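# Four arms remove elastic band from tea caddies

## Task

Get the elastic band off the tea caddies and set it down flat on the table, far enough from all caddies and with no part of the band lying across another part. All caddies must stay upright and close to where they started. At the end, open the grippers and pull the arms away: the result only counts if it holds without any robot keeping the band or a caddy in place. Nothing may be knocked or carried out of the work area.

## Robot and tools

ROBOTS. Four identical i2rt Big YAM arms named arm1, arm2, arm3 and arm4. Each has six joints, a two-finger gripper and a wrist camera. The feet are fixed on the tabletop (table surface about z=0.72 m) near its corners. In metres, with facing measured in degrees counter-clockwise from +x: arm1 at (+0.32, +0.46) facing -125; arm2 at (-0.32, +0.46) facing -55; arm3 at (-0.32, -0.46) facing +55; arm4 at (+0.32, -0.46) facing +125. So all four face roughly toward the table centre. The hand reaches at most about 1.0 m from the joint1 axis, and because each joint moves at its own pace, the path between two postures may bulge outward.

FRAME. One shared scene frame: origin on the floor, +z up. The hand point is halfway between the fingertips; the hand's z axis runs along the fingers and the fingers close along its y axis. No tool takes Cartesian poses; you only command joints.

execute_actions. Argument actions is a list holding zero or one action. An action is an object keyed by arm name; each arm entry holds joints, an object of absolute joint targets (not offsets) by name. You may name any subset of arms and joints; all named motions start together and may finish at different times. Joints and their allowed ranges:
- joint1_rad: -2.879 to 2.879 rad, done within 0.045. Yaw of the whole arm about its foot, positive counter-clockwise seen from above; 0 means the arm stretches out along its facing direction.
- joint2_rad: 0 to 3.141 rad, tolerance 0.14. Shoulder; 0 has the upper arm roughly level pointing backward, larger values lift it up and over to the front.
- joint3_rad: 0 to 3.019 rad, tolerance 0.09. Elbow; 0 is fully folded, larger opens it.
- joint4_rad: -1.692 to 1.57 rad, tolerance 0.055. Hand pitch, positive tips the fingers up.
- joint5_rad: -1.57 to 1.57 rad, tolerance 0.03. Sideways hand swing, positive toward the arm's right.
- joint6_rad: -2.094 to 2.094 rad, tolerance 0.035. Hand roll, positive is clockwise viewed from behind the hand.
- gripper_m: 0 to 0.093 m fingertip gap, tolerance 0.003; grip force tops out near 50 to 62 N per pad (lower on some grippers).
An action runs at most 15 s. Unknown keys or values outside range make the whole call rejected with no motion. An empty list just reports state and images. Optional cameras lists which images to return: arm1_cam_wrist, arm2_cam_wrist, arm3_cam_wrist, arm4_cam_wrist, cam_high, cam_low, or all; omitted or null gives all, [] gives none. The pictures line gives the order of returned images.

wait: seconds from 0 to 10; commands nothing, lets the scene run, then returns state and images like an empty action.

zoom_image: camera (one of the six names) and region [x0, y0, x1, y1] in pixels of that camera's latest full image, origin at top-left, no larger than 504 by 504. Wrist images are 616x616 fisheye; cam_high and cam_low are 672x504. cam_high looks down from above the table (about z=2.13); cam_low looks sideways from the -x side. Calibration matrices are given per camera; real cameras may be off by a couple of degrees and millimetres, and wrist camera poses also inherit joint reading errors.

finished_scene: scene, an integer 1 or 2. Ends that scene for good after the last command is held, and the result states whether the goal was met and gives the next task. Replying with no tool call ends everything.

RESULT LINES. joint_positions gives current angles. joint_status tells how each commanded joint of the last accepted action ended: reached, off_target (stopped short and possibly still pushing), contact_stop or time_out (target dropped, joint holds where it stopped; a timed-out joint may keep a target at most 0.375, 0.375, 0.113, 0.225, 0.075, 0.3 rad away for joints 1 to 6 and keep pushing), not_followed (a self/inter-arm collision check refused the arm targets, usually with a cause line; the gripper part still runs, and the refused targets may be retried on later actions until they pass). on_its_own lists what was not commanded in this call; its held at value is the target being held, not the actual angle. Omitted joints may still be driving toward old targets. To relieve a joint that is pushing, send its reported position as the target. Tiny target changes may not move a joint. A joint carrying a load can slowly sag.

HAZARDS. The arms never stop on contact by themselves and can press hard. A strong squeeze between two robots fails everything; a hard collision may too. The clearance check can be late and does not cover fingers, gripper bodies or wrist cameras, so keep hands well apart when arms share space. Objects touching robots are fine. Tipping a caddy or pushing anything off the work area fails the job. Avoid drops, slips, slams and heavy pushes. Keep the band off the caddies and uncrossed before releasing, then open the gripper and lift away.

HEAT. Sustained holding or pushing warms motors, even during thinking time. A MOTOR HOT line appears from 85 °C; at 100 °C that arm goes limp and falls, shown as an OVER-TEMPERATURE FAULT, and its unfinished named keys read limit_stop_at_motor_heat (resend targets afterwards). The robot keeps its last command while you think, so avoid leaving arms straining.

Each tool is called after ">>>" as a command line: name --argument value for each argument, lists and objects as JSON in quotes; but a table of rows of numbers goes row by row, as --pt "numbers of a row", without its own name.

## Session

>>> execute_actions --actions '[]'

Scene clock: 0.00 s.
Motor temperatures (°C, as the motors report them): arm1=[18 20 19 20 20 21] | arm2=[19 20 20 21 19 19] | arm3=[19 19 19 19 19 21] | arm4=[22 19 19 22 19 18]
arm1.joint_positions: joint1_rad=-0.017 joint2_rad=+0.447 joint3_rad=+1.471 joint4_rad=-1.522 joint5_rad=-0.015 joint6_rad=+0.012 gripper_m=+0.095
arm1.joint_status: not commanded
arm1.hand: x=+0.2472 y=+0.3534 z=+1.3594 quat_wxyz=(-0.233, -0.770, -0.386, +0.451) (m; scene frame)
arm2.joint_positions: joint1_rad=+0.010 joint2_rad=+0.445 joint3_rad=+1.474 joint4_rad=-1.548 joint5_rad=-0.008 joint6_rad=-0.009 gripper_m=+0.094
arm2.joint_status: not commanded
arm2.hand: x=-0.2434 y=+0.3676 z=+1.3071 quat_wxyz=(-0.447, -0.381, -0.776, +0.229) (m; scene frame)
arm3.joint_positions: joint1_rad=+0.014 joint2_rad=+0.441 joint3_rad=+1.470 joint4_rad=-1.539 joint5_rad=-0.010 joint6_rad=-0.016 gripper_m=+0.094
arm3.joint_status: not commanded
arm3.hand: x=-0.2584 y=-0.3577 z=+1.3439 quat_wxyz=(-0.441, +0.430, -0.747, -0.248) (m; scene frame)
arm4.joint_positions: joint1_rad=+0.008 joint2_rad=+0.450 joint3_rad=+1.453 joint4_rad=-1.526 joint5_rad=-0.008 joint6_rad=+0.010 gripper_m=+0.094
arm4.joint_status: not commanded
arm4.hand: x=+0.2450 y=-0.3527 z=+1.3156 quat_wxyz=(-0.228, +0.765, -0.407, -0.444) (m; scene frame)
pictures: arm1_cam_wrist, arm2_cam_wrist, arm3_cam_wrist, arm4_cam_wrist, cam_high, cam_low
Images, in order (width x height): arm1_cam_wrist 616x616, arm2_cam_wrist 616x616, arm3_cam_wrist 616x616, arm4_cam_wrist 616x616, cam_high 672x504, cam_low 672x504.

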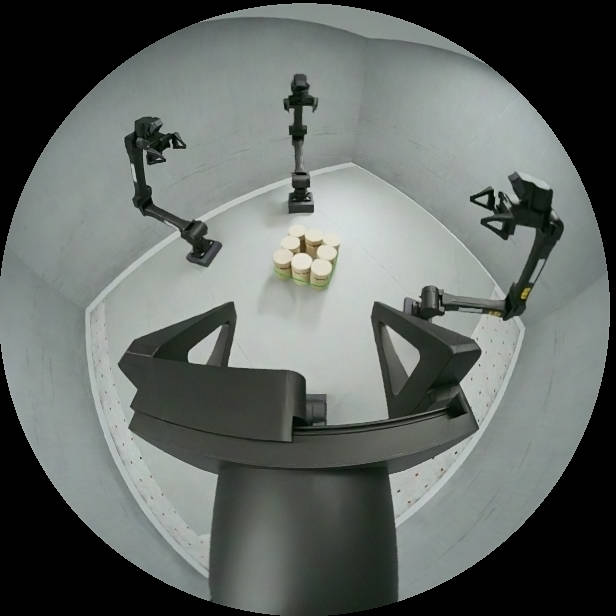

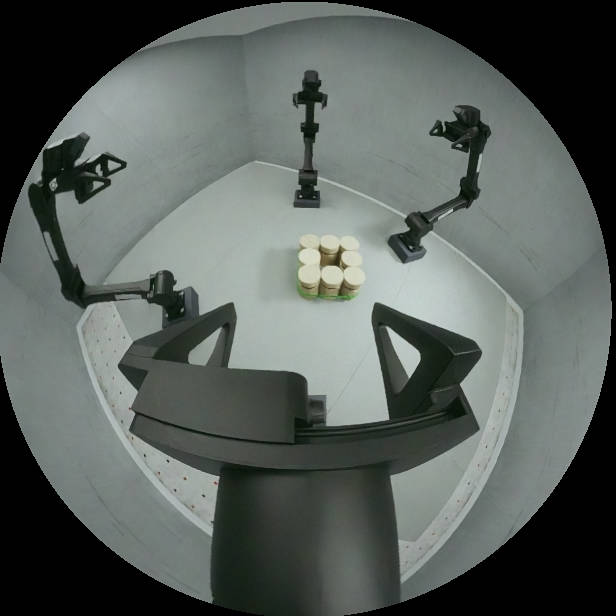

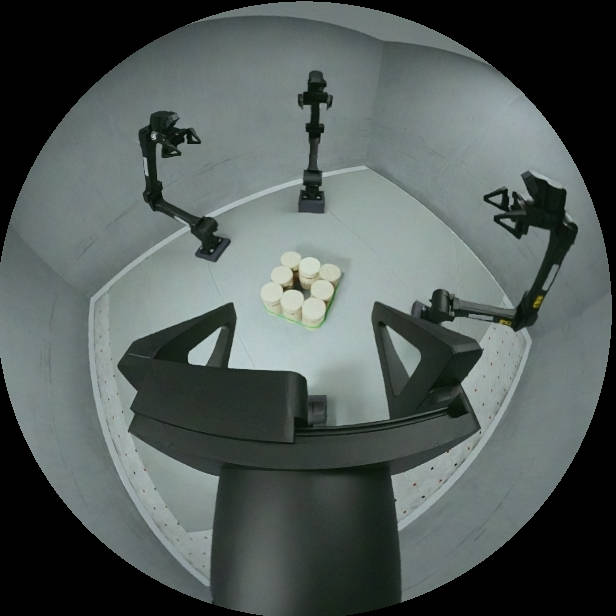

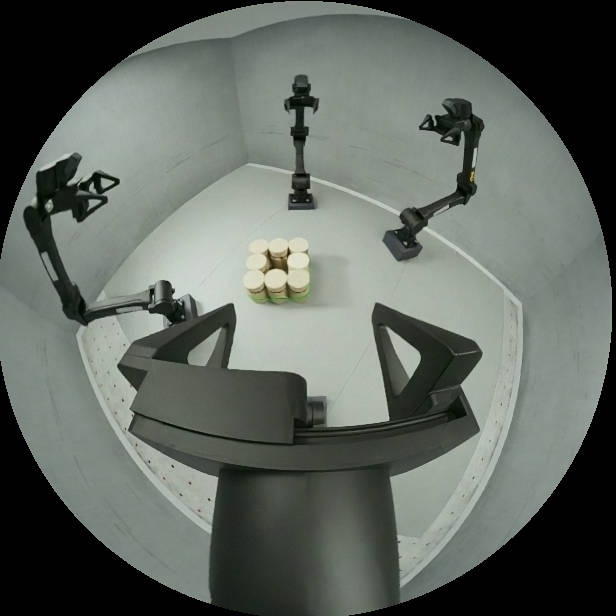

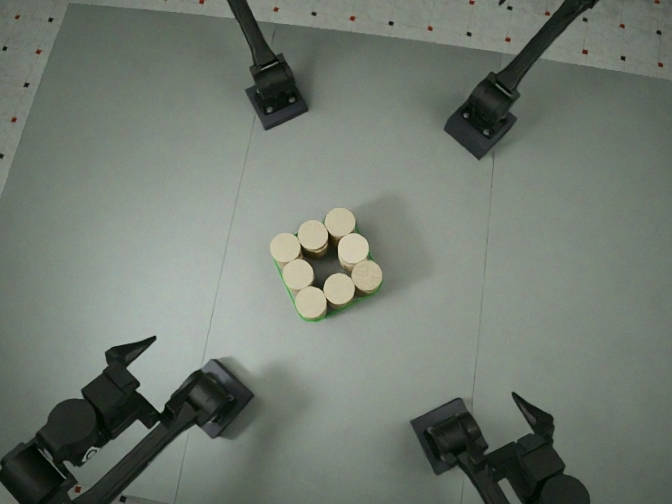

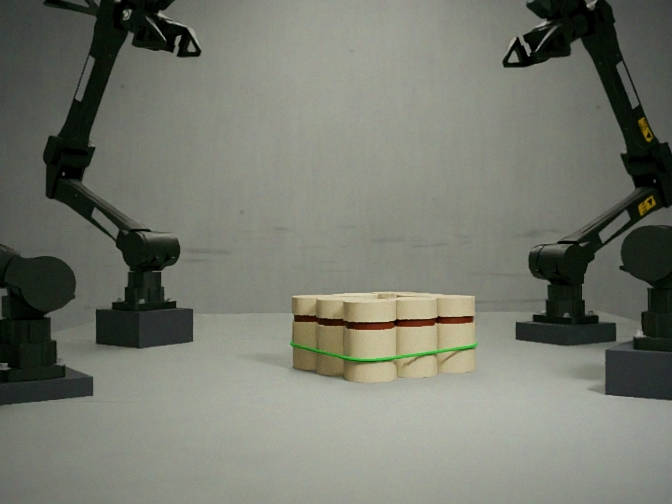

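>>> execute_actions --actions '[{"arm1":{"joints":{"joint4_rad":-0.9,"joint6_rad":1.57}},"arm2":{"joints":{"joint3_rad":0.9,"joint6_rad":1.57}},"arm3":{"joints":{"joint2_rad":0.9,"joint6_rad":1.57}},"arm4":{"joints":{"joint5_rad":0.5,"joint6_rad":1.57}}}]' --cameras '["cam_high","cam_low"]'

>>> zoom_image --camera "cam_high" --region '[250,190,410,340]'

>>> zoom_image --camera "cam_low" --region '[270,270,500,400]'

Scene clock: 62.43 s.
Motor temperatures (°C, as the motors report them): arm1=[18 20 21 20 20 21] | arm2=[19 20 23 21 19 19] | arm3=[19 19 23 19 19 21] | arm4=[22 19 22 22 19 18]
arm1.joint_positions: joint1_rad=-0.017 joint2_rad=+0.447 joint3_rad=+1.471 joint4_rad=-0.914 joint5_rad=-0.015 joint6_rad=+1.560 gripper_m=+0.095
arm1.joint_status: all done
arm1.hand: x=+0.2302 y=+0.3291 z=+1.5035 quat_wxyz=(-0.704, -0.639, +0.201, +0.236) (m; scene frame)
arm2.joint_positions: joint1_rad=+0.010 joint2_rad=+0.450 joint3_rad=+0.907 joint4_rad=-1.548 joint5_rad=-0.008 joint6_rad=+1.553 gripper_m=+0.094
arm2.joint_status: all done
arm2.hand: x=-0.2176 y=+0.3284 z=+1.0541 quat_wxyz=(-0.227, -0.919, -0.314, -0.072) (m; scene frame)
arm3.joint_positions: joint1_rad=+0.014 joint2_rad=+0.903 joint3_rad=+1.468 joint4_rad=-1.539 joint5_rad=-0.010 joint6_rad=+1.560 gripper_m=+0.094
arm3.joint_status: all done
arm3.hand: x=-0.1638 y=-0.2025 z=+1.2540 quat_wxyz=(-0.076, -0.252, -0.922, -0.284) (m; scene frame)
arm4.joint_positions: joint1_rad=+0.008 joint2_rad=+0.450 joint3_rad=+1.453 joint4_rad=-1.526 joint5_rad=+0.498 joint6_rad=+1.560 gripper_m=+0.094
arm4.joint_status: all done
arm4.hand: x=+0.3241 y=-0.3206 z=+1.3262 quat_wxyz=(-0.065, +0.135, -0.838, -0.525) (m; scene frame)
pictures: cam_high, cam_low
Images, in order (width x height): cam_high 672x504, cam_low 672x504.

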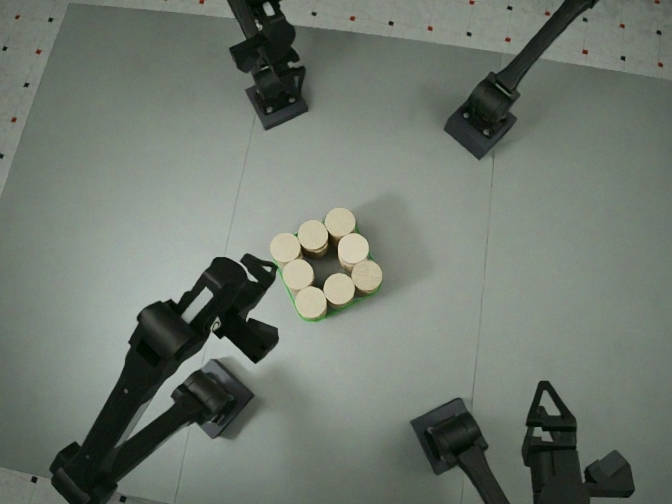

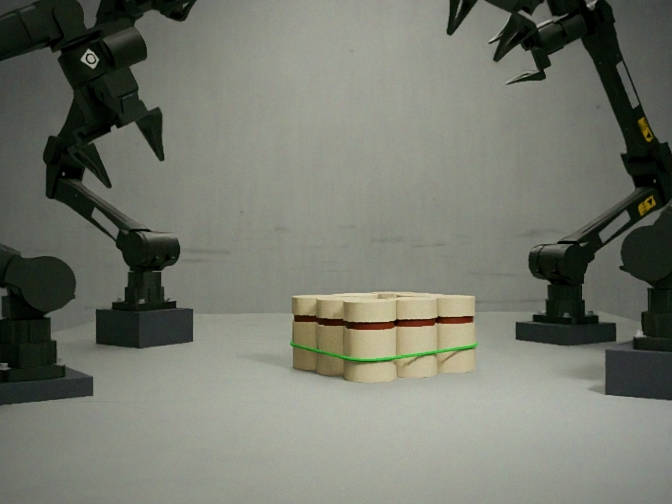

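Region (250, 190, 410, 340) of cam_high's 672x504 image, scaled by 3.150, with more detail than that image has; it fills the top 472 rows of this view, and the rest is white.

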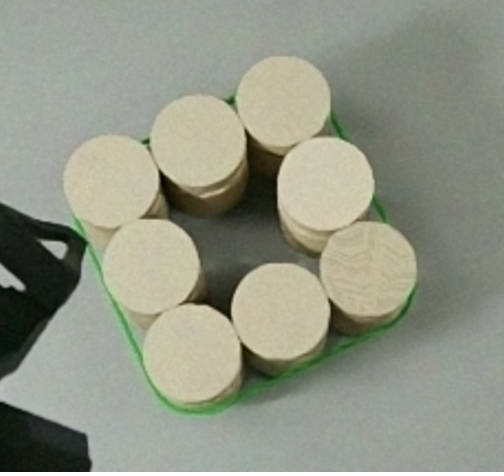

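Region (270, 270, 500, 400) of cam_low's 672x504 image, scaled by 2.191, with more detail than that image has; it fills the top 285 rows of this view, and the rest is white.

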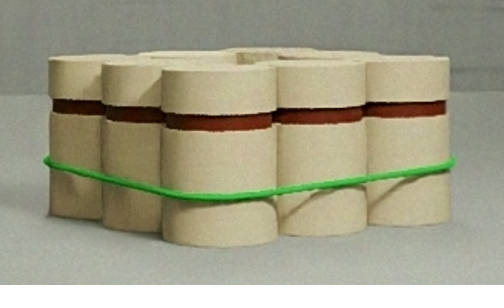

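>>> execute_actions --actions '[{"arm1":{"joints":{"joint1_rad":0.077,"joint2_rad":0.9,"joint3_rad":0.709,"joint4_rad":-0.123,"joint6_rad":1.92,"gripper_m":0.03}},"arm2":{"joints":{"joint1_rad":-0.269,"joint2_rad":0.8,"joint3_rad":0.728,"joint4_rad":-0.28,"joint6_rad":1.37,"gripper_m":0.03}},"arm3":{"joints":{"joint1_rad":-0.115,"joint2_rad":0.5,"joint3_rad":0.241,"joint4_rad":-0.312,"joint6_rad":1.81,"gripper_m":0.03}},"arm4":{"joints":{"joint1_rad":0.134,"joint2_rad":0.5,"joint3_rad":0.372,"joint4_rad":-0.325,"joint5_rad":0,"joint6_rad":1.68,"gripper_m":0.03}}}]' --cameras '[]'

>>> execute_actions --actions '[{"arm1":{"joints":{"joint2_rad":1.546}},"arm2":{"joints":{"joint2_rad":1.408}},"arm3":{"joints":{"joint2_rad":0.889}},"arm4":{"joints":{"joint2_rad":1.007}}}]'

Scene clock: 159.47 s.
Motor temperatures (°C, as the motors report them): arm1=[18 21 22 20 20 21] | arm2=[19 20 25 21 19 19] | arm3=[19 19 29 19 19 21] | arm4=[22 19 23 22 19 18]
arm1.joint_positions: joint1_rad=+0.073 joint2_rad=+0.900 joint3_rad=+0.714 joint4_rad=-0.136 joint5_rad=-0.015 joint6_rad=+1.910 gripper_m=+0.030
arm1.joint_status: all done
arm1.hand: x=+0.0864 y=+0.0742 z=+1.1127 quat_wxyz=(-0.578, -0.737, +0.346, +0.058) (m; scene frame)
arm2.joint_positions: joint1_rad=-0.266 joint2_rad=+0.809 joint3_rad=+0.729 joint4_rad=-0.300 joint5_rad=-0.008 joint6_rad=+1.386 gripper_m=+0.030
arm2.joint_status: all done
arm2.hand: x=-0.1682 y=+0.0706 z=+1.0777 quat_wxyz=(-0.560, -0.795, -0.228, -0.049) (m; scene frame)
arm3.joint_positions: joint1_rad=-0.107 joint2_rad=+0.505 joint3_rad=+0.238 joint4_rad=-0.332 joint5_rad=-0.010 joint6_rad=+1.801 gripper_m=+0.030
arm3.joint_status: all done
arm3.hand: x=-0.1381 y=-0.2282 z=+0.9169 quat_wxyz=(-0.097, -0.382, -0.797, -0.457) (m; scene frame)
arm4.joint_positions: joint1_rad=+0.131 joint2_rad=+0.506 joint3_rad=+0.368 joint4_rad=-0.347 joint5_rad=+0.002 joint6_rad=+1.671 gripper_m=+0.030
arm4.joint_status: all done
arm4.hand: x=+0.1092 y=-0.2190 z=+0.9657 quat_wxyz=(+0.205, +0.261, -0.816, -0.473) (m; scene frame)
pictures: none
No camera images: the call's "cameras" was empty. Leave "cameras" out to get every camera's image.

Scene clock: 160.87 s.
Motor temperatures (°C, as the motors report them): arm1=[18 21 22 20 20 21] | arm2=[19 20 25 21 19 19] | arm3=[19 19 29 19 19 21] | arm4=[22 19 23 22 19 18]
arm1.joint_positions: joint1_rad=+0.073 joint2_rad=+1.537 joint3_rad=+0.706 joint4_rad=-0.131 joint5_rad=-0.015 joint6_rad=+1.911 gripper_m=+0.030
arm1.joint_status: all done
arm1.hand: x=+0.0723 y=+0.0544 z=+0.8193 quat_wxyz=(-0.295, -0.863, +0.410, +0.027) (m; scene frame)
arm2.joint_positions: joint1_rad=-0.268 joint2_rad=+1.373 joint3_rad=+0.735 joint4_rad=-0.274 joint5_rad=-0.007 joint6_rad=+1.385 gripper_m=+0.030
arm2.joint_status: all done
arm2.hand: x=-0.1527 y=+0.0197 z=+0.8411 quat_wxyz=(-0.323, -0.910, -0.257, -0.027) (m; scene frame)
arm3.joint_positions: joint1_rad=-0.107 joint2_rad=+0.881 joint3_rad=+0.238 joint4_rad=-0.328 joint5_rad=-0.010 joint6_rad=+1.801 gripper_m=+0.030
arm3.joint_status: all done
arm3.hand: x=-0.1488 y=-0.2416 z=+0.8169 quat_wxyz=(-0.059, -0.414, -0.861, -0.290) (m; scene frame)
arm4.joint_positions: joint1_rad=+0.131 joint2_rad=+1.007 joint3_rad=+0.368 joint4_rad=-0.343 joint5_rad=+0.002 joint6_rad=+1.671 gripper_m=+0.030
arm4.joint_status: all done
arm4.hand: x=+0.1092 y=-0.2189 z=+0.8140 quat_wxyz=(+0.114, +0.292, -0.912, -0.265) (m; scene frame)
pictures: arm1_cam_wrist, arm2_cam_wrist, arm3_cam_wrist, arm4_cam_wrist, cam_high, cam_low
camera_calibration (this result's frames):
arm1_cam_wrist: T_world_to_cam=[[0.687777, 0.48228, -0.542558, 0.369819], [0.709354, -0.287738, 0.643447, -0.561004], [0.154206, -0.827413, -0.540007, 0.59788], [0, 0, 0, 1]] pos_world=[0.0514007, 0.154916, 0.884484]
arm2_cam_wrist: T_world_to_cam=[[-0.455885, 0.652731, -0.605072, 0.425629], [0.575249, 0.734839, 0.359304, -0.222154], [0.679159, -0.184266, -0.710485, 0.8337], [0, 0, 0, 1]] pos_world=[-0.244384, 0.0390484, 0.929688]
arm3_cam_wrist: T_world_to_cam=[[-0.681424, -0.485553, -0.547631, 0.233], [-0.725192, 0.346948, 0.594747, -0.50497], [-0.0987814, 0.802412, -0.588538, 0.783817], [0, 0, 0, 1]] pos_world=[-0.130002, -0.340612, 0.889233]
arm4_cam_wrist: T_world_to_cam=[[0.474921, -0.691162, -0.544744, 0.23924], [-0.44385, -0.722632, 0.529906, -0.5356], [-0.7599, -0.00987894, -0.649965, 0.736194], [0, 0, 0, 1]] pos_world=[0.208088, -0.214416, 0.892642]
Images, in order (width x height): arm1_cam_wrist 616x616, arm2_cam_wrist 616x616, arm3_cam_wrist 616x616, arm4_cam_wrist 616x616, cam_high 672x504, cam_low 672x504.

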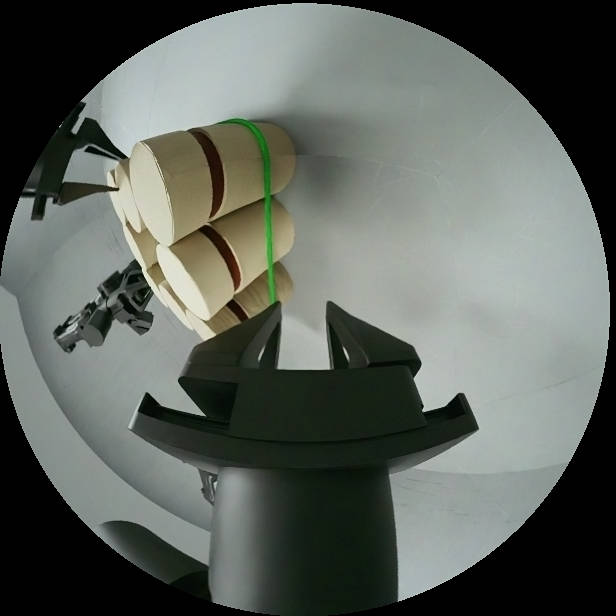

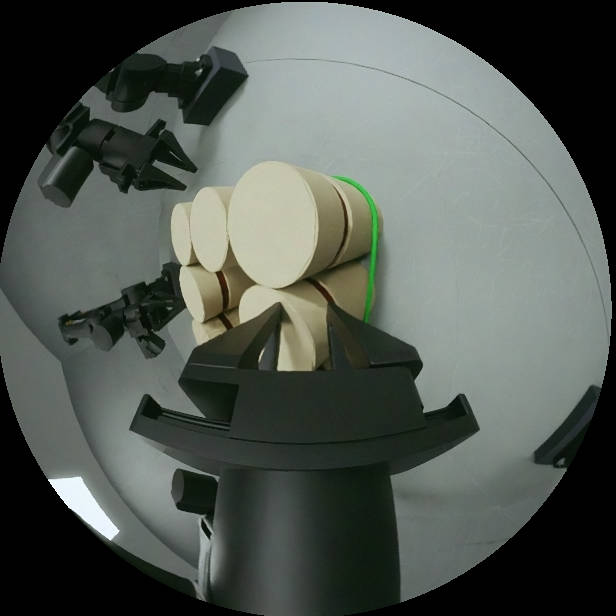

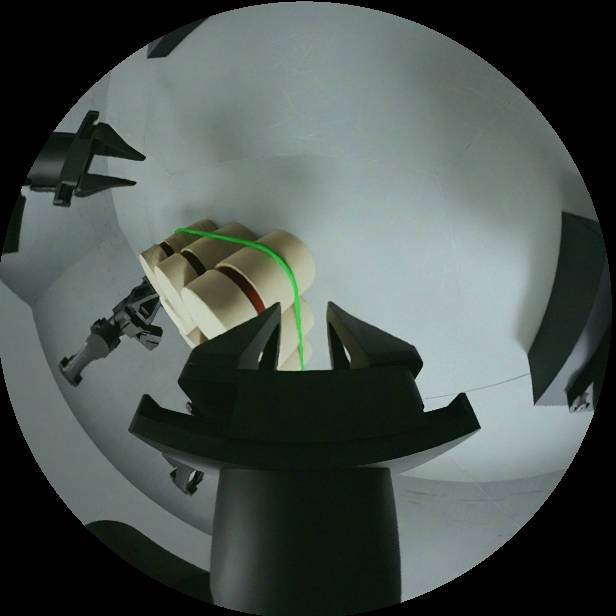

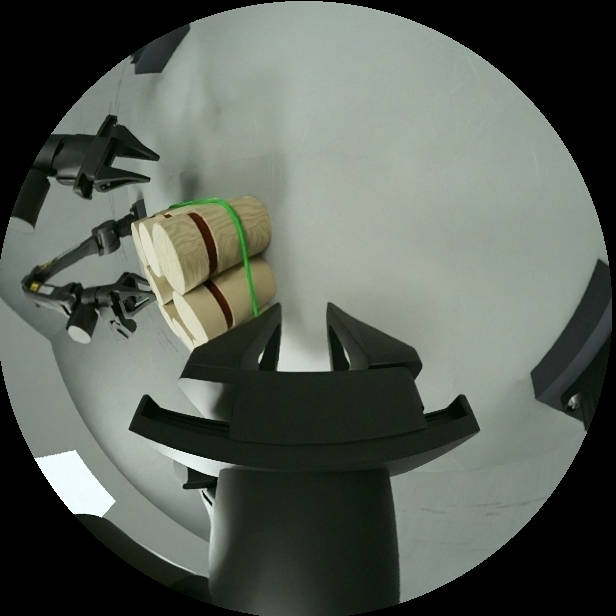

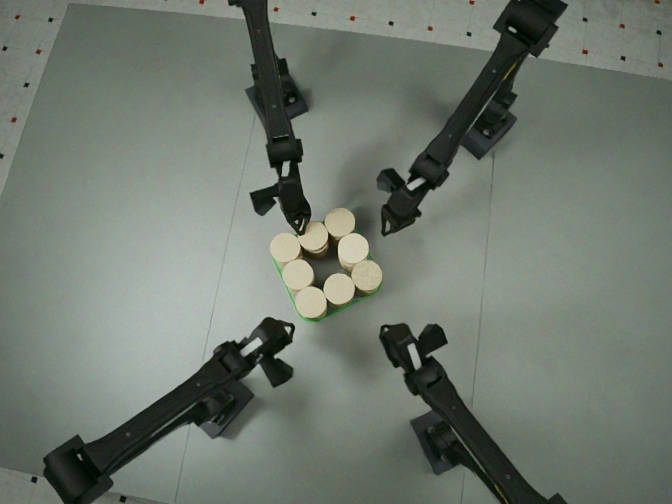

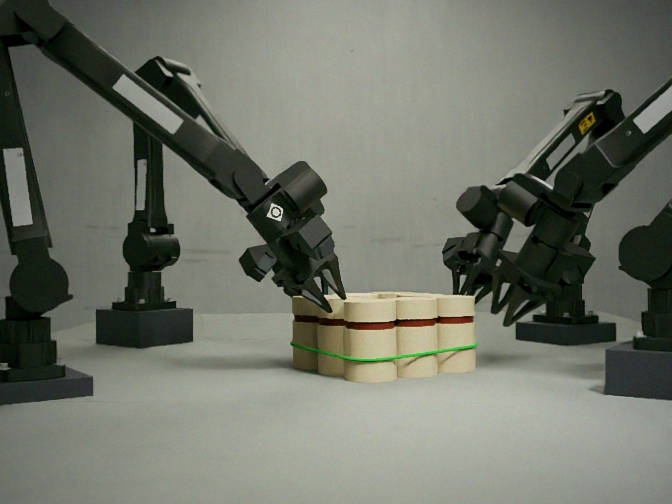

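>>> zoom_image --camera "cam_high" --region '[240,170,440,370]'

>>> zoom_image --camera "cam_low" --region '[260,230,560,400]'

Region (240, 170, 440, 370) of cam_high's 672x504 image, scaled by 2.520, with more detail than that image has.

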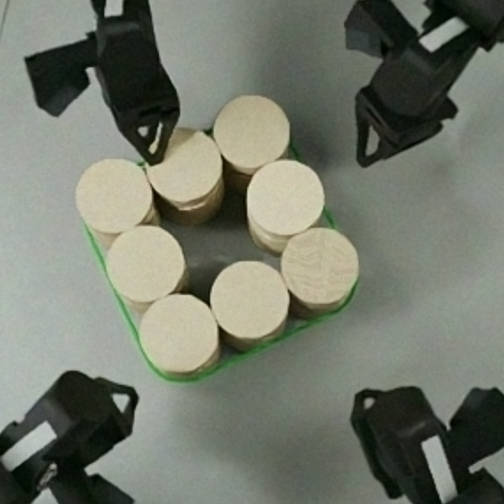

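Region (260, 230, 560, 400) of cam_low's 672x504 image, scaled by 1.680, with more detail than that image has; it fills the top 286 rows of this view, and the rest is white.

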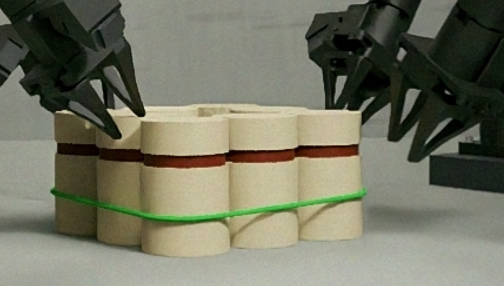

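>>> execute_actions --actions '[{"arm1":{"joints":{"joint1_rad":-0.048,"joint3_rad":0.70,"joint4_rad":-0.02,"joint6_rad":1.82}},"arm2":{"joints":{"joint2_rad":1.1}},"arm3":{"joints":{"joint1_rad":0.073,"joint3_rad":0.272,"joint4_rad":-0.06,"joint6_rad":1.98}},"arm4":{"joints":{"joint1_rad":0.141,"joint3_rad":0.53,"joint4_rad":-0.112}}}]' --cameras '[]'

>>> execute_actions --actions '[{"arm1":{"joints":{"joint2_rad":1.632}},"arm2":{"joints":{"joint1_rad":-0.32,"joint3_rad":0.572,"joint4_rad":-0.16,"joint6_rad":1.32}},"arm3":{"joints":{"joint2_rad":1.158}},"arm4":{"joints":{"joint2_rad":1.36}}}]' --cameras '[]'

>>> execute_actions --actions '[{"arm2":{"joints":{"joint2_rad":1.358}}}]'

Scene clock: 215.47 s.
Motor temperatures (°C, as the motors report them): arm1=[18 21 22 20 20 21] | arm2=[19 20 25 21 19 19] | arm3=[19 19 28 20 19 21] | arm4=[22 19 24 22 19 18]
arm1.joint_positions: joint1_rad=-0.056 joint2_rad=+1.537 joint3_rad=+0.703 joint4_rad=-0.032 joint5_rad=-0.015 joint6_rad=+1.829 gripper_m=+0.030
arm1.joint_status: all done
arm1.hand: x=+0.0109 y=+0.0758 z=+0.8330 quat_wxyz=(-0.334, -0.840, +0.423, +0.068) (m; scene frame)
arm2.joint_positions: joint1_rad=-0.268 joint2_rad=+1.092 joint3_rad=+0.733 joint4_rad=-0.274 joint5_rad=-0.007 joint6_rad=+1.385 gripper_m=+0.030
arm2.joint_status: all done
arm2.hand: x=-0.1544 y=+0.0277 z=+0.9661 quat_wxyz=(-0.451, -0.858, -0.244, -0.038) (m; scene frame)
arm3.joint_positions: joint1_rad=+0.065 joint2_rad=+0.881 joint3_rad=+0.238 joint4_rad=-0.079 joint5_rad=-0.010 joint6_rad=+1.970 gripper_m=+0.030
arm3.joint_status: all done
arm3.hand: x=-0.1669 y=-0.1752 z=+0.8575 quat_wxyz=(-0.015, -0.393, -0.822, -0.412) (m; scene frame)
arm4.joint_positions: joint1_rad=+0.131 joint2_rad=+1.007 joint3_rad=+0.506 joint4_rad=-0.125 joint5_rad=+0.002 joint6_rad=+1.672 gripper_m=+0.030
arm4.joint_status: all done
arm4.hand: x=+0.0485 y=-0.1503 z=+0.9185 quat_wxyz=(+0.180, +0.272, -0.849, -0.416) (m; scene frame)
pictures: none
No camera images: the call's "cameras" was empty. Leave "cameras" out to get every camera's image.

Scene clock: 216.57 s.
Motor temperatures (°C, as the motors report them): arm1=[18 21 22 20 20 21] | arm2=[19 20 25 21 19 19] | arm3=[19 19 28 20 19 21] | arm4=[22 19 25 22 19 18]
arm1.joint_positions: joint1_rad=-0.056 joint2_rad=+1.623 joint3_rad=+0.700 joint4_rad=-0.028 joint5_rad=-0.015 joint6_rad=+1.829 gripper_m=+0.030
arm1.joint_status: all done
arm1.hand: x=+0.0174 y=+0.0843 z=+0.7923 quat_wxyz=(-0.295, -0.852, +0.429, +0.059) (m; scene frame)
arm2.joint_positions: joint1_rad=-0.318 joint2_rad=+1.097 joint3_rad=+0.573 joint4_rad=-0.179 joint5_rad=-0.007 joint6_rad=+1.336 gripper_m=+0.030
arm2.joint_status: all done
arm2.hand: x=-0.1879 y=+0.0535 z=+0.8968 quat_wxyz=(-0.422, -0.872, -0.247, -0.014) (m; scene frame)
arm3.joint_positions: joint1_rad=+0.065 joint2_rad=+1.150 joint3_rad=+0.238 joint4_rad=-0.075 joint5_rad=-0.010 joint6_rad=+1.971 gripper_m=+0.030
arm3.joint_status: all done
arm3.hand: x=-0.1788 y=-0.1970 z=+0.7799 quat_wxyz=(-0.009, -0.414, -0.863, -0.288) (m; scene frame)
arm4.joint_positions: joint1_rad=+0.131 joint2_rad=+1.365 joint3_rad=+0.506 joint4_rad=-0.125 joint5_rad=+0.002 joint6_rad=+1.672 gripper_m=+0.030
arm4.joint_status: all done
arm4.hand: x=+0.0585 y=-0.1615 z=+0.7803 quat_wxyz=(+0.114, +0.292, -0.912, -0.264) (m; scene frame)
pictures: none
No camera images: the call's "cameras" was empty. Leave "cameras" out to get every camera's image.

Scene clock: 217.57 s.
Motor temperatures (°C, as the motors report them): arm1=[18 21 22 20 20 21] | arm2=[19 20 26 21 19 19] | arm3=[19 19 28 20 19 21] | arm4=[22 19 25 22 19 18]
arm1.joint_positions: joint1_rad=-0.056 joint2_rad=+1.623 joint3_rad=+0.700 joint4_rad=-0.028 joint5_rad=-0.015 joint6_rad=+1.829 gripper_m=+0.030
arm1.joint_status: not commanded
arm1.hand: x=+0.0174 y=+0.0843 z=+0.7923 quat_wxyz=(-0.295, -0.852, +0.429, +0.059) (m; scene frame)
arm2.joint_positions: joint1_rad=-0.318 joint2_rad=+1.366 joint3_rad=+0.573 joint4_rad=-0.174 joint5_rad=-0.007 joint6_rad=+1.336 gripper_m=+0.030
arm2.joint_status: all done
arm2.hand: x=-0.1915 y=+0.0613 z=+0.7889 quat_wxyz=(-0.299, -0.919, -0.259, -0.010) (m; scene frame)
arm3.joint_positions: joint1_rad=+0.065 joint2_rad=+1.150 joint3_rad=+0.238 joint4_rad=-0.075 joint5_rad=-0.010 joint6_rad=+1.971 gripper_m=+0.030
arm3.joint_status: not commanded
arm3.hand: x=-0.1788 y=-0.1970 z=+0.7799 quat_wxyz=(-0.009, -0.414, -0.863, -0.288) (m; scene frame)
arm4.joint_positions: joint1_rad=+0.131 joint2_rad=+1.365 joint3_rad=+0.506 joint4_rad=-0.125 joint5_rad=+0.002 joint6_rad=+1.672 gripper_m=+0.030
arm4.joint_status: not commanded
arm4.hand: x=+0.0585 y=-0.1615 z=+0.7803 quat_wxyz=(+0.114, +0.292, -0.912, -0.264) (m; scene frame)
pictures: arm1_cam_wrist, arm2_cam_wrist, arm3_cam_wrist, arm4_cam_wrist, cam_high, cam_low
camera_calibration (this result's frames):
arm1_cam_wrist: T_world_to_cam=[[0.691317, 0.449752, -0.565512, 0.399343], [0.718326, -0.343274, 0.60512, -0.461262], [0.0780287, -0.824552, -0.56038, 0.633773], [0, 0, 0, 1]] pos_world=[0.00581106, 0.184633, 0.860106]
arm2_cam_wrist: T_world_to_cam=[[-0.473903, 0.682007, -0.55703, 0.306087], [0.599736, 0.71316, 0.362931, -0.208475], [0.644773, -0.162077, -0.746993, 0.851528], [0, 0, 0, 1]] pos_world=[-0.278956, 0.0779361, 0.882247]
arm3_cam_wrist: T_world_to_cam=[[-0.712876, -0.487332, -0.504297, 0.174201], [-0.679349, 0.301414, 0.669055, -0.57892], [-0.17405, 0.819547, -0.545939, 0.680004], [0, 0, 0, 1]] pos_world=[-0.15075, -0.297907, 0.84642]
arm4_cam_wrist: T_world_to_cam=[[0.475382, -0.691877, -0.543431, 0.28346], [-0.444124, -0.721933, 0.530629, -0.499279], [-0.759451, -0.0109008, -0.650473, 0.676524], [0, 0, 0, 1]] pos_world=[0.157293, -0.156952, 0.859033]
Images, in order (width x height): arm1_cam_wrist 616x616, arm2_cam_wrist 616x616, arm3_cam_wrist 616x616, arm4_cam_wrist 616x616, cam_high 672x504, cam_low 672x504.

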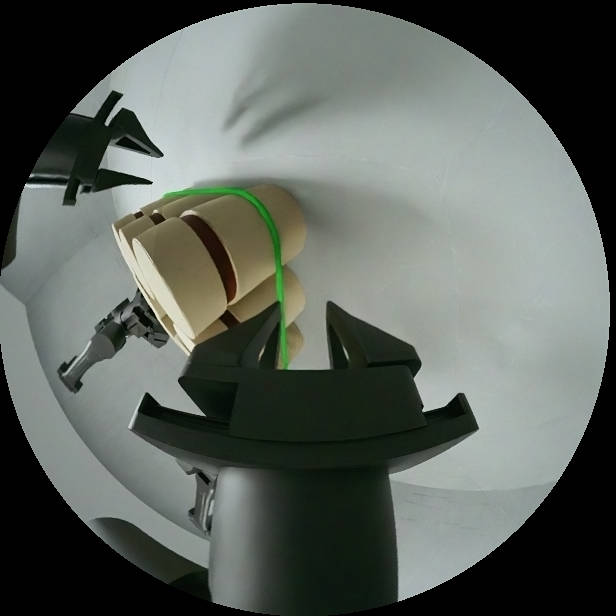

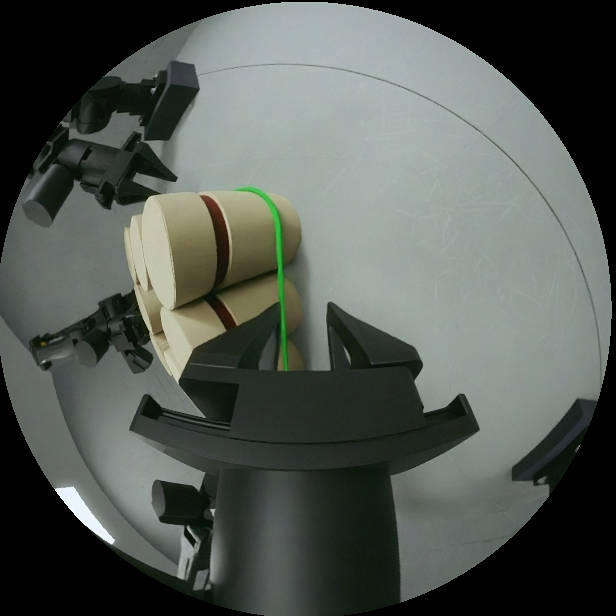

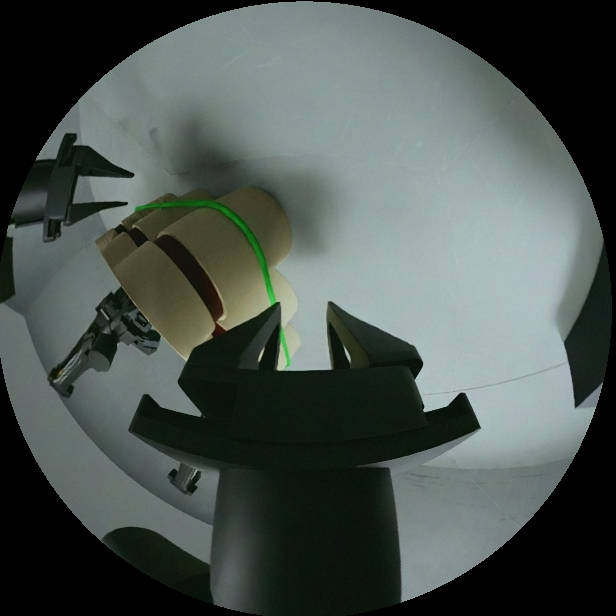

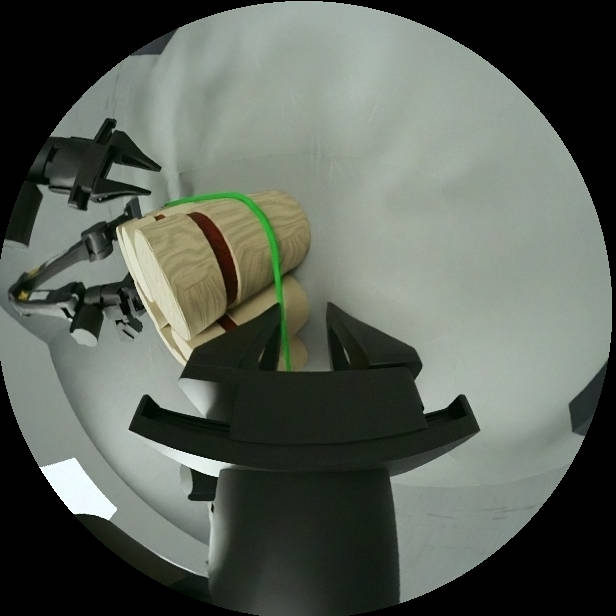

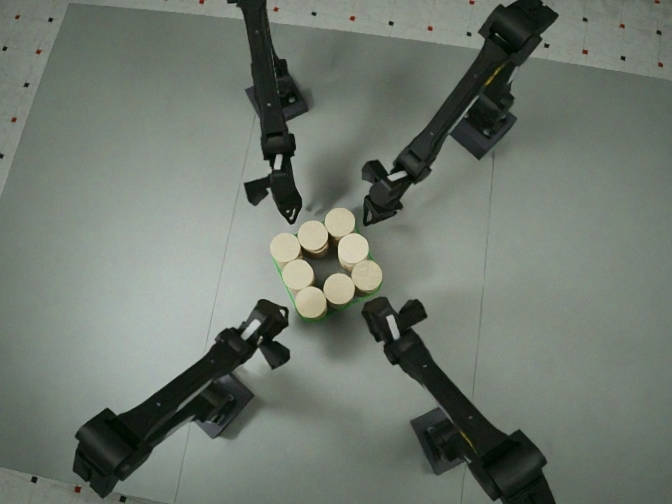

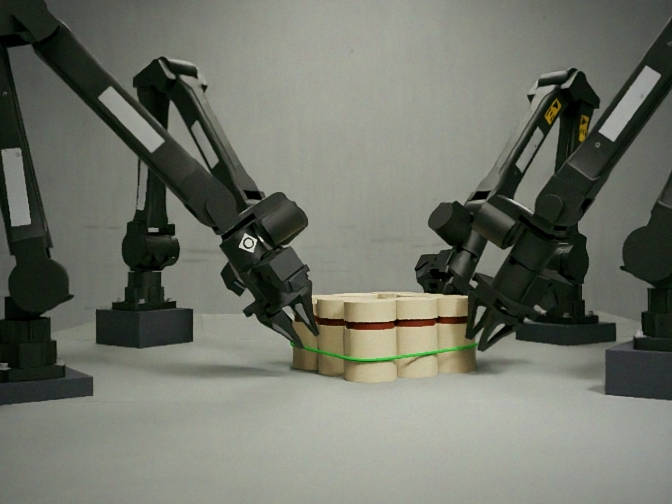

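>>> zoom_image --camera "arm2_cam_wrist" --region '[140,170,380,380]'

>>> zoom_image --camera "arm1_cam_wrist" --region '[140,170,380,380]'

>>> zoom_image --camera "arm3_cam_wrist" --region '[140,170,380,380]'

>>> zoom_image --camera "arm4_cam_wrist" --region '[140,170,380,380]'

>>> zoom_image --camera "cam_high" --region '[250,180,410,340]'

Region (140, 170, 380, 380) of arm2_cam_wrist's 616x616 image, scaled by 2.100, with more detail than that image has; it fills the top 441 rows of this view, and the rest is white.

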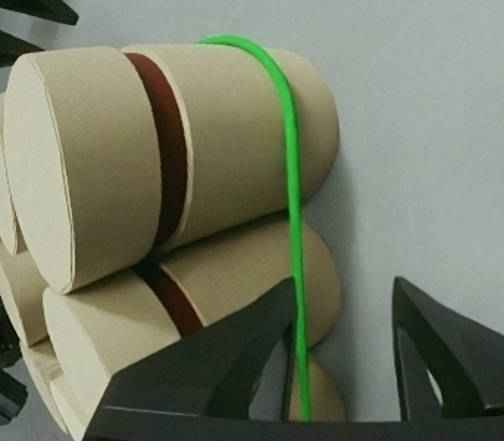

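Region (140, 170, 380, 380) of arm1_cam_wrist's 616x616 image, scaled by 2.100, with more detail than that image has; it fills the top 441 rows of this view, and the rest is white.

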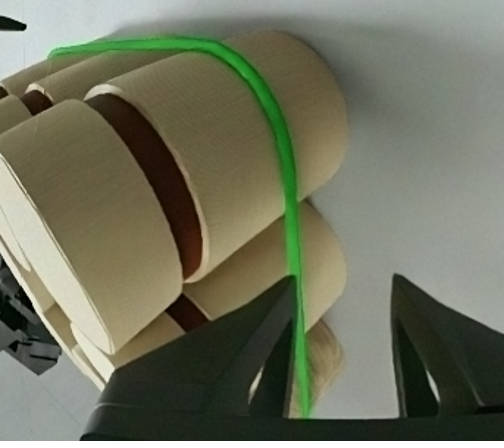

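Region (140, 170, 380, 380) of arm3_cam_wrist's 616x616 image, scaled by 2.100, with more detail than that image has; it fills the top 441 rows of this view, and the rest is white.

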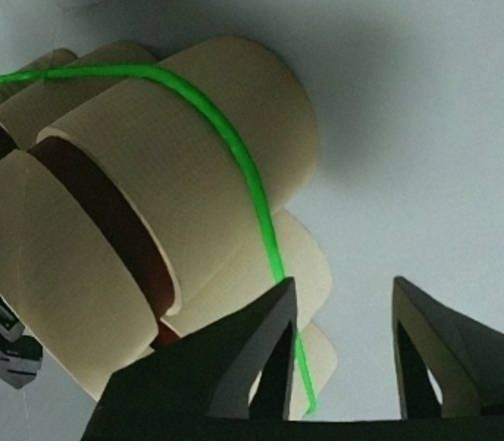

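Region (140, 170, 380, 380) of arm4_cam_wrist's 616x616 image, scaled by 2.100, with more detail than that image has; it fills the top 441 rows of this view, and the rest is white.

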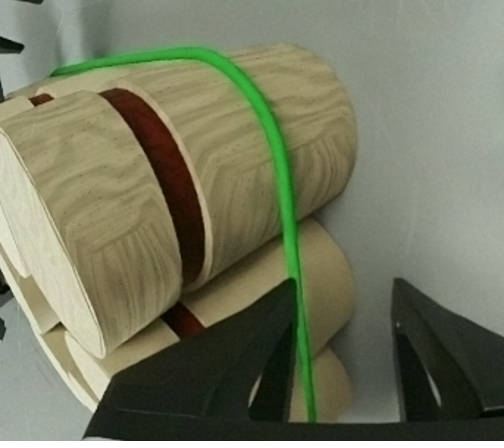

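Region (250, 180, 410, 340) of cam_high's 672x504 image, scaled by 3.150, with more detail than that image has.

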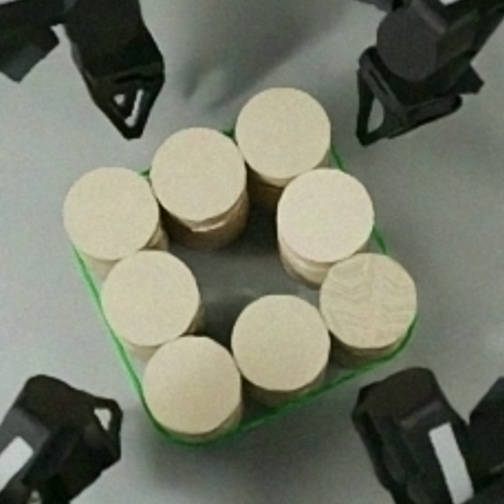

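>>> execute_actions --actions '[{"arm1":{"joints":{"joint1_rad":-0.036,"joint2_rad":1.744,"joint4_rad":0.157,"gripper_m":0.045}},"arm2":{"joints":{"joint2_rad":1.464,"joint4_rad":-0.028,"gripper_m":0.045}},"arm3":{"joints":{"joint1_rad":0.088,"joint2_rad":1.30,"joint4_rad":0.12,"joint6_rad":1.88,"gripper_m":0.045}},"arm4":{"joints":{"joint2_rad":1.458,"joint4_rad":0.047,"gripper_m":0.045}}}]'

Scene clock: 291.73 s.
Motor temperatures (°C, as the motors report them): arm1=[18 22 22 20 20 21] | arm2=[19 21 25 21 19 19] | arm3=[19 19 30 20 19 21] | arm4=[22 20 25 22 19 18]
arm1.joint_positions: joint1_rad=-0.043 joint2_rad=+1.736 joint3_rad=+0.700 joint4_rad=+0.145 joint5_rad=-0.015 joint6_rad=+1.829 gripper_m=+0.045
arm1.joint_status: all done
arm1.hand: x=+0.0115 y=+0.0668 z=+0.7646 quat_wxyz=(-0.323, -0.846, +0.419, +0.063) (m; scene frame)
arm2.joint_positions: joint1_rad=-0.318 joint2_rad=+1.466 joint3_rad=+0.573 joint4_rad=-0.046 joint5_rad=-0.007 joint6_rad=+1.336 gripper_m=+0.045
arm2.joint_status: all done
arm2.hand: x=-0.1870 y=+0.0464 z=+0.7665 quat_wxyz=(-0.312, -0.914, -0.258, -0.010) (m; scene frame)
arm3.joint_positions: joint1_rad=+0.075 joint2_rad=+1.290 joint3_rad=+0.242 joint4_rad=+0.103 joint5_rad=-0.010 joint6_rad=+1.889 gripper_m=+0.045
arm3.joint_status: all done
arm3.hand: x=-0.1729 y=-0.1792 z=+0.7662 quat_wxyz=(-0.021, -0.371, -0.876, -0.307) (m; scene frame)
arm4.joint_positions: joint1_rad=+0.133 joint2_rad=+1.460 joint3_rad=+0.506 joint4_rad=+0.025 joint5_rad=+0.001 joint6_rad=+1.672 gripper_m=+0.045
arm4.joint_status: all done
arm4.hand: x=+0.0454 y=-0.1478 z=+0.7648 quat_wxyz=(+0.125, +0.290, -0.904, -0.288) (m; scene frame)
pictures: arm1_cam_wrist, arm2_cam_wrist, arm3_cam_wrist, arm4_cam_wrist, cam_high, cam_low
camera_calibration (this result's frames):
arm1_cam_wrist: T_world_to_cam=[[0.663046, 0.431842, -0.61146, 0.432289], [0.745351, -0.305082, 0.59277, -0.439714], [0.0694374, -0.848786, -0.524158, 0.578274], [0, 0, 0, 1]] pos_world=[0.000960337, 0.170001, 0.828083]
arm2_cam_wrist: T_world_to_cam=[[-0.469341, 0.667023, -0.578618, 0.323986], [0.596571, 0.722636, 0.349142, -0.182903], [0.651017, -0.18132, -0.737089, 0.823926], [0, 0, 0, 1]] pos_world=[-0.275215, 0.0654606, 0.85863]
arm3_cam_wrist: T_world_to_cam=[[-0.64131, -0.531141, -0.553724, 0.222541], [-0.739731, 0.236348, 0.63003, -0.563266], [-0.203763, 0.813652, -0.544474, 0.651644], [0, 0, 0, 1]] pos_world=[-0.141166, -0.278884, 0.832904]
arm4_cam_wrist: T_world_to_cam=[[0.456068, -0.668022, -0.588004, 0.329213], [-0.423519, -0.744022, 0.516781, -0.480567], [-0.782709, 0.013343, -0.622245, 0.639715], [0, 0, 0, 1]] pos_world=[0.147038, -0.146167, 0.839986]
Images, in order (width x height): arm1_cam_wrist 616x616, arm2_cam_wrist 616x616, arm3_cam_wrist 616x616, arm4_cam_wrist 616x616, cam_high 672x504, cam_low 672x504.

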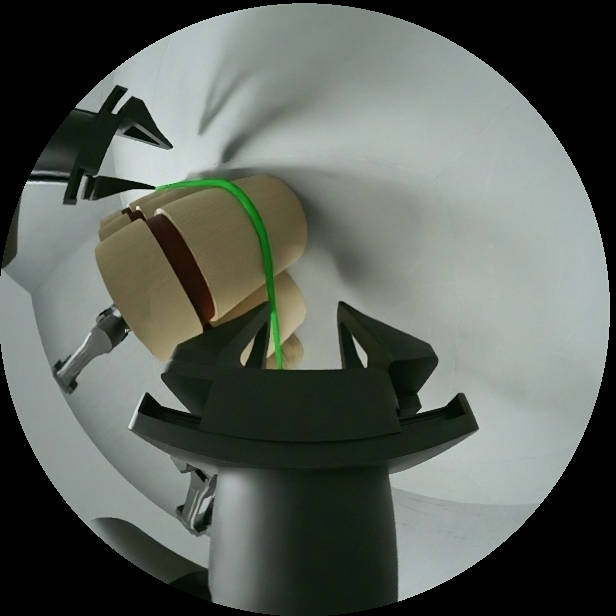

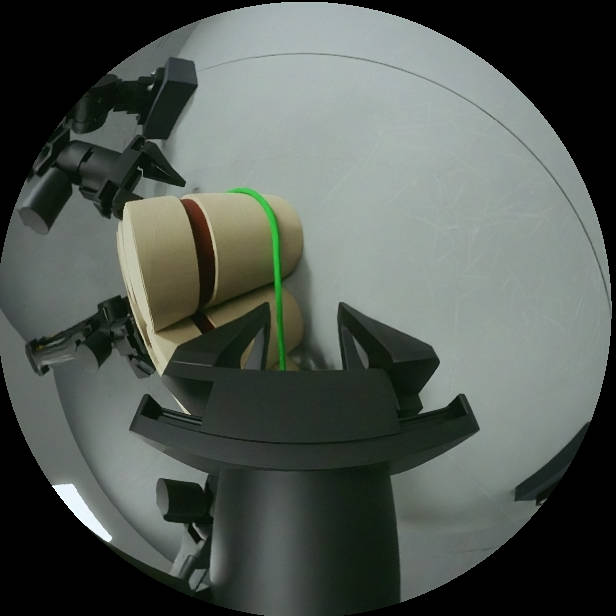

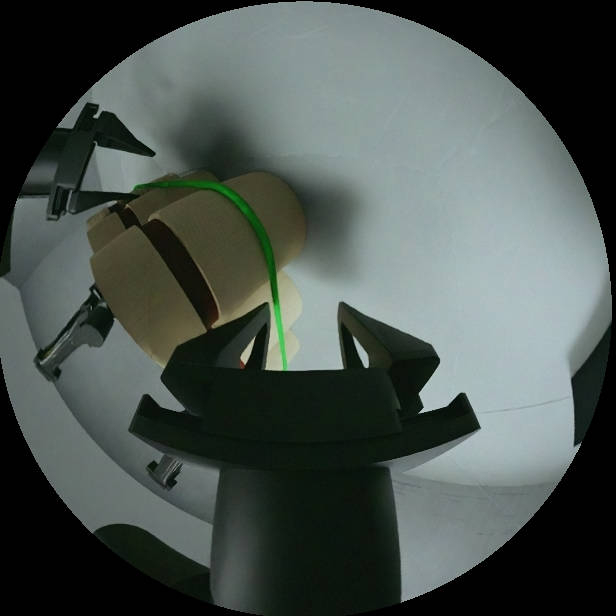

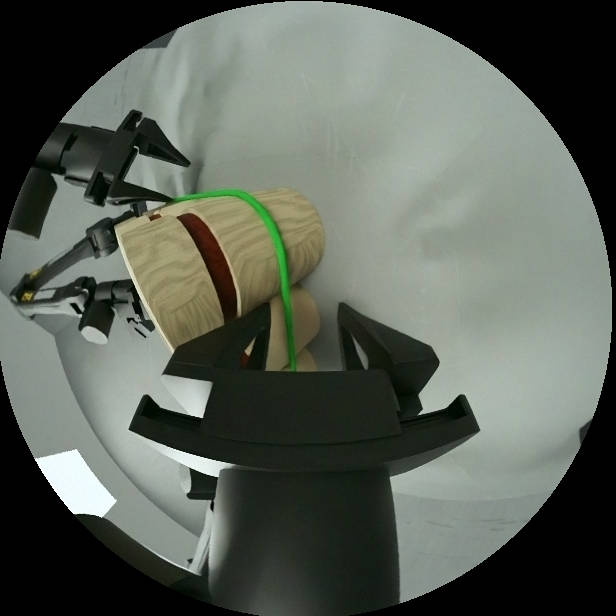

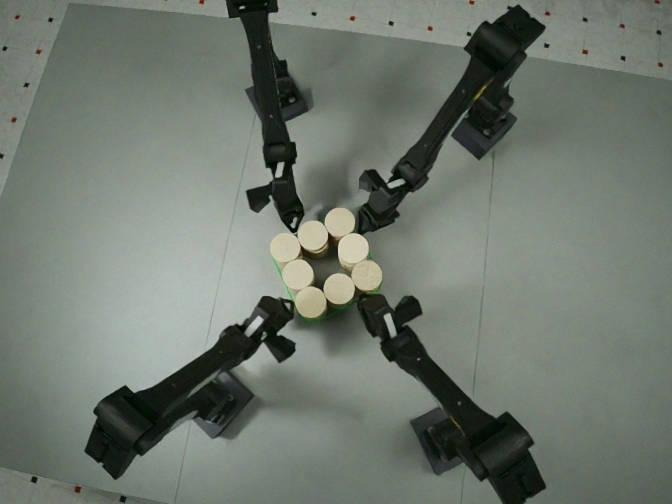

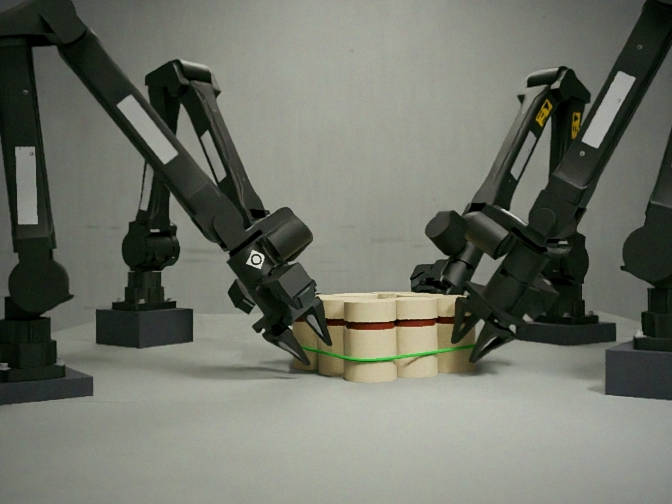

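>>> zoom_image --camera "cam_high" --region '[250,180,410,340]'

>>> zoom_image --camera "cam_low" --region '[270,270,520,400]'

Region (250, 180, 410, 340) of cam_high's 672x504 image, scaled by 3.150, with more detail than that image has.

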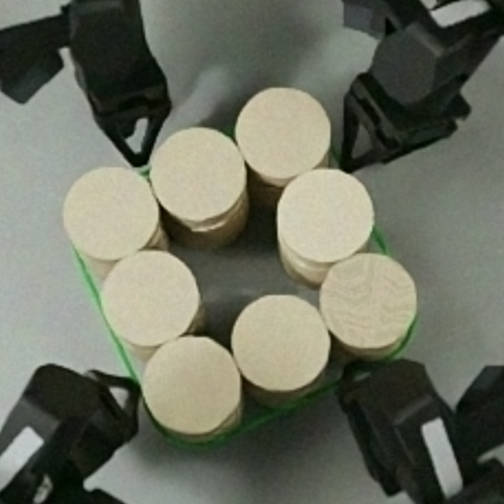

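Region (270, 270, 520, 400) of cam_low's 672x504 image, scaled by 2.016, with more detail than that image has; it fills the top 262 rows of this view, and the rest is white.

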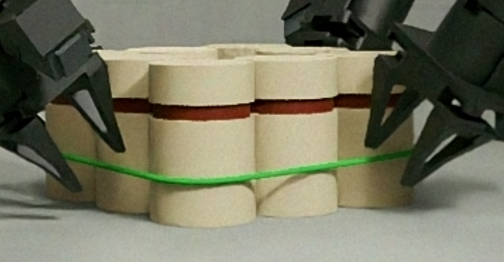

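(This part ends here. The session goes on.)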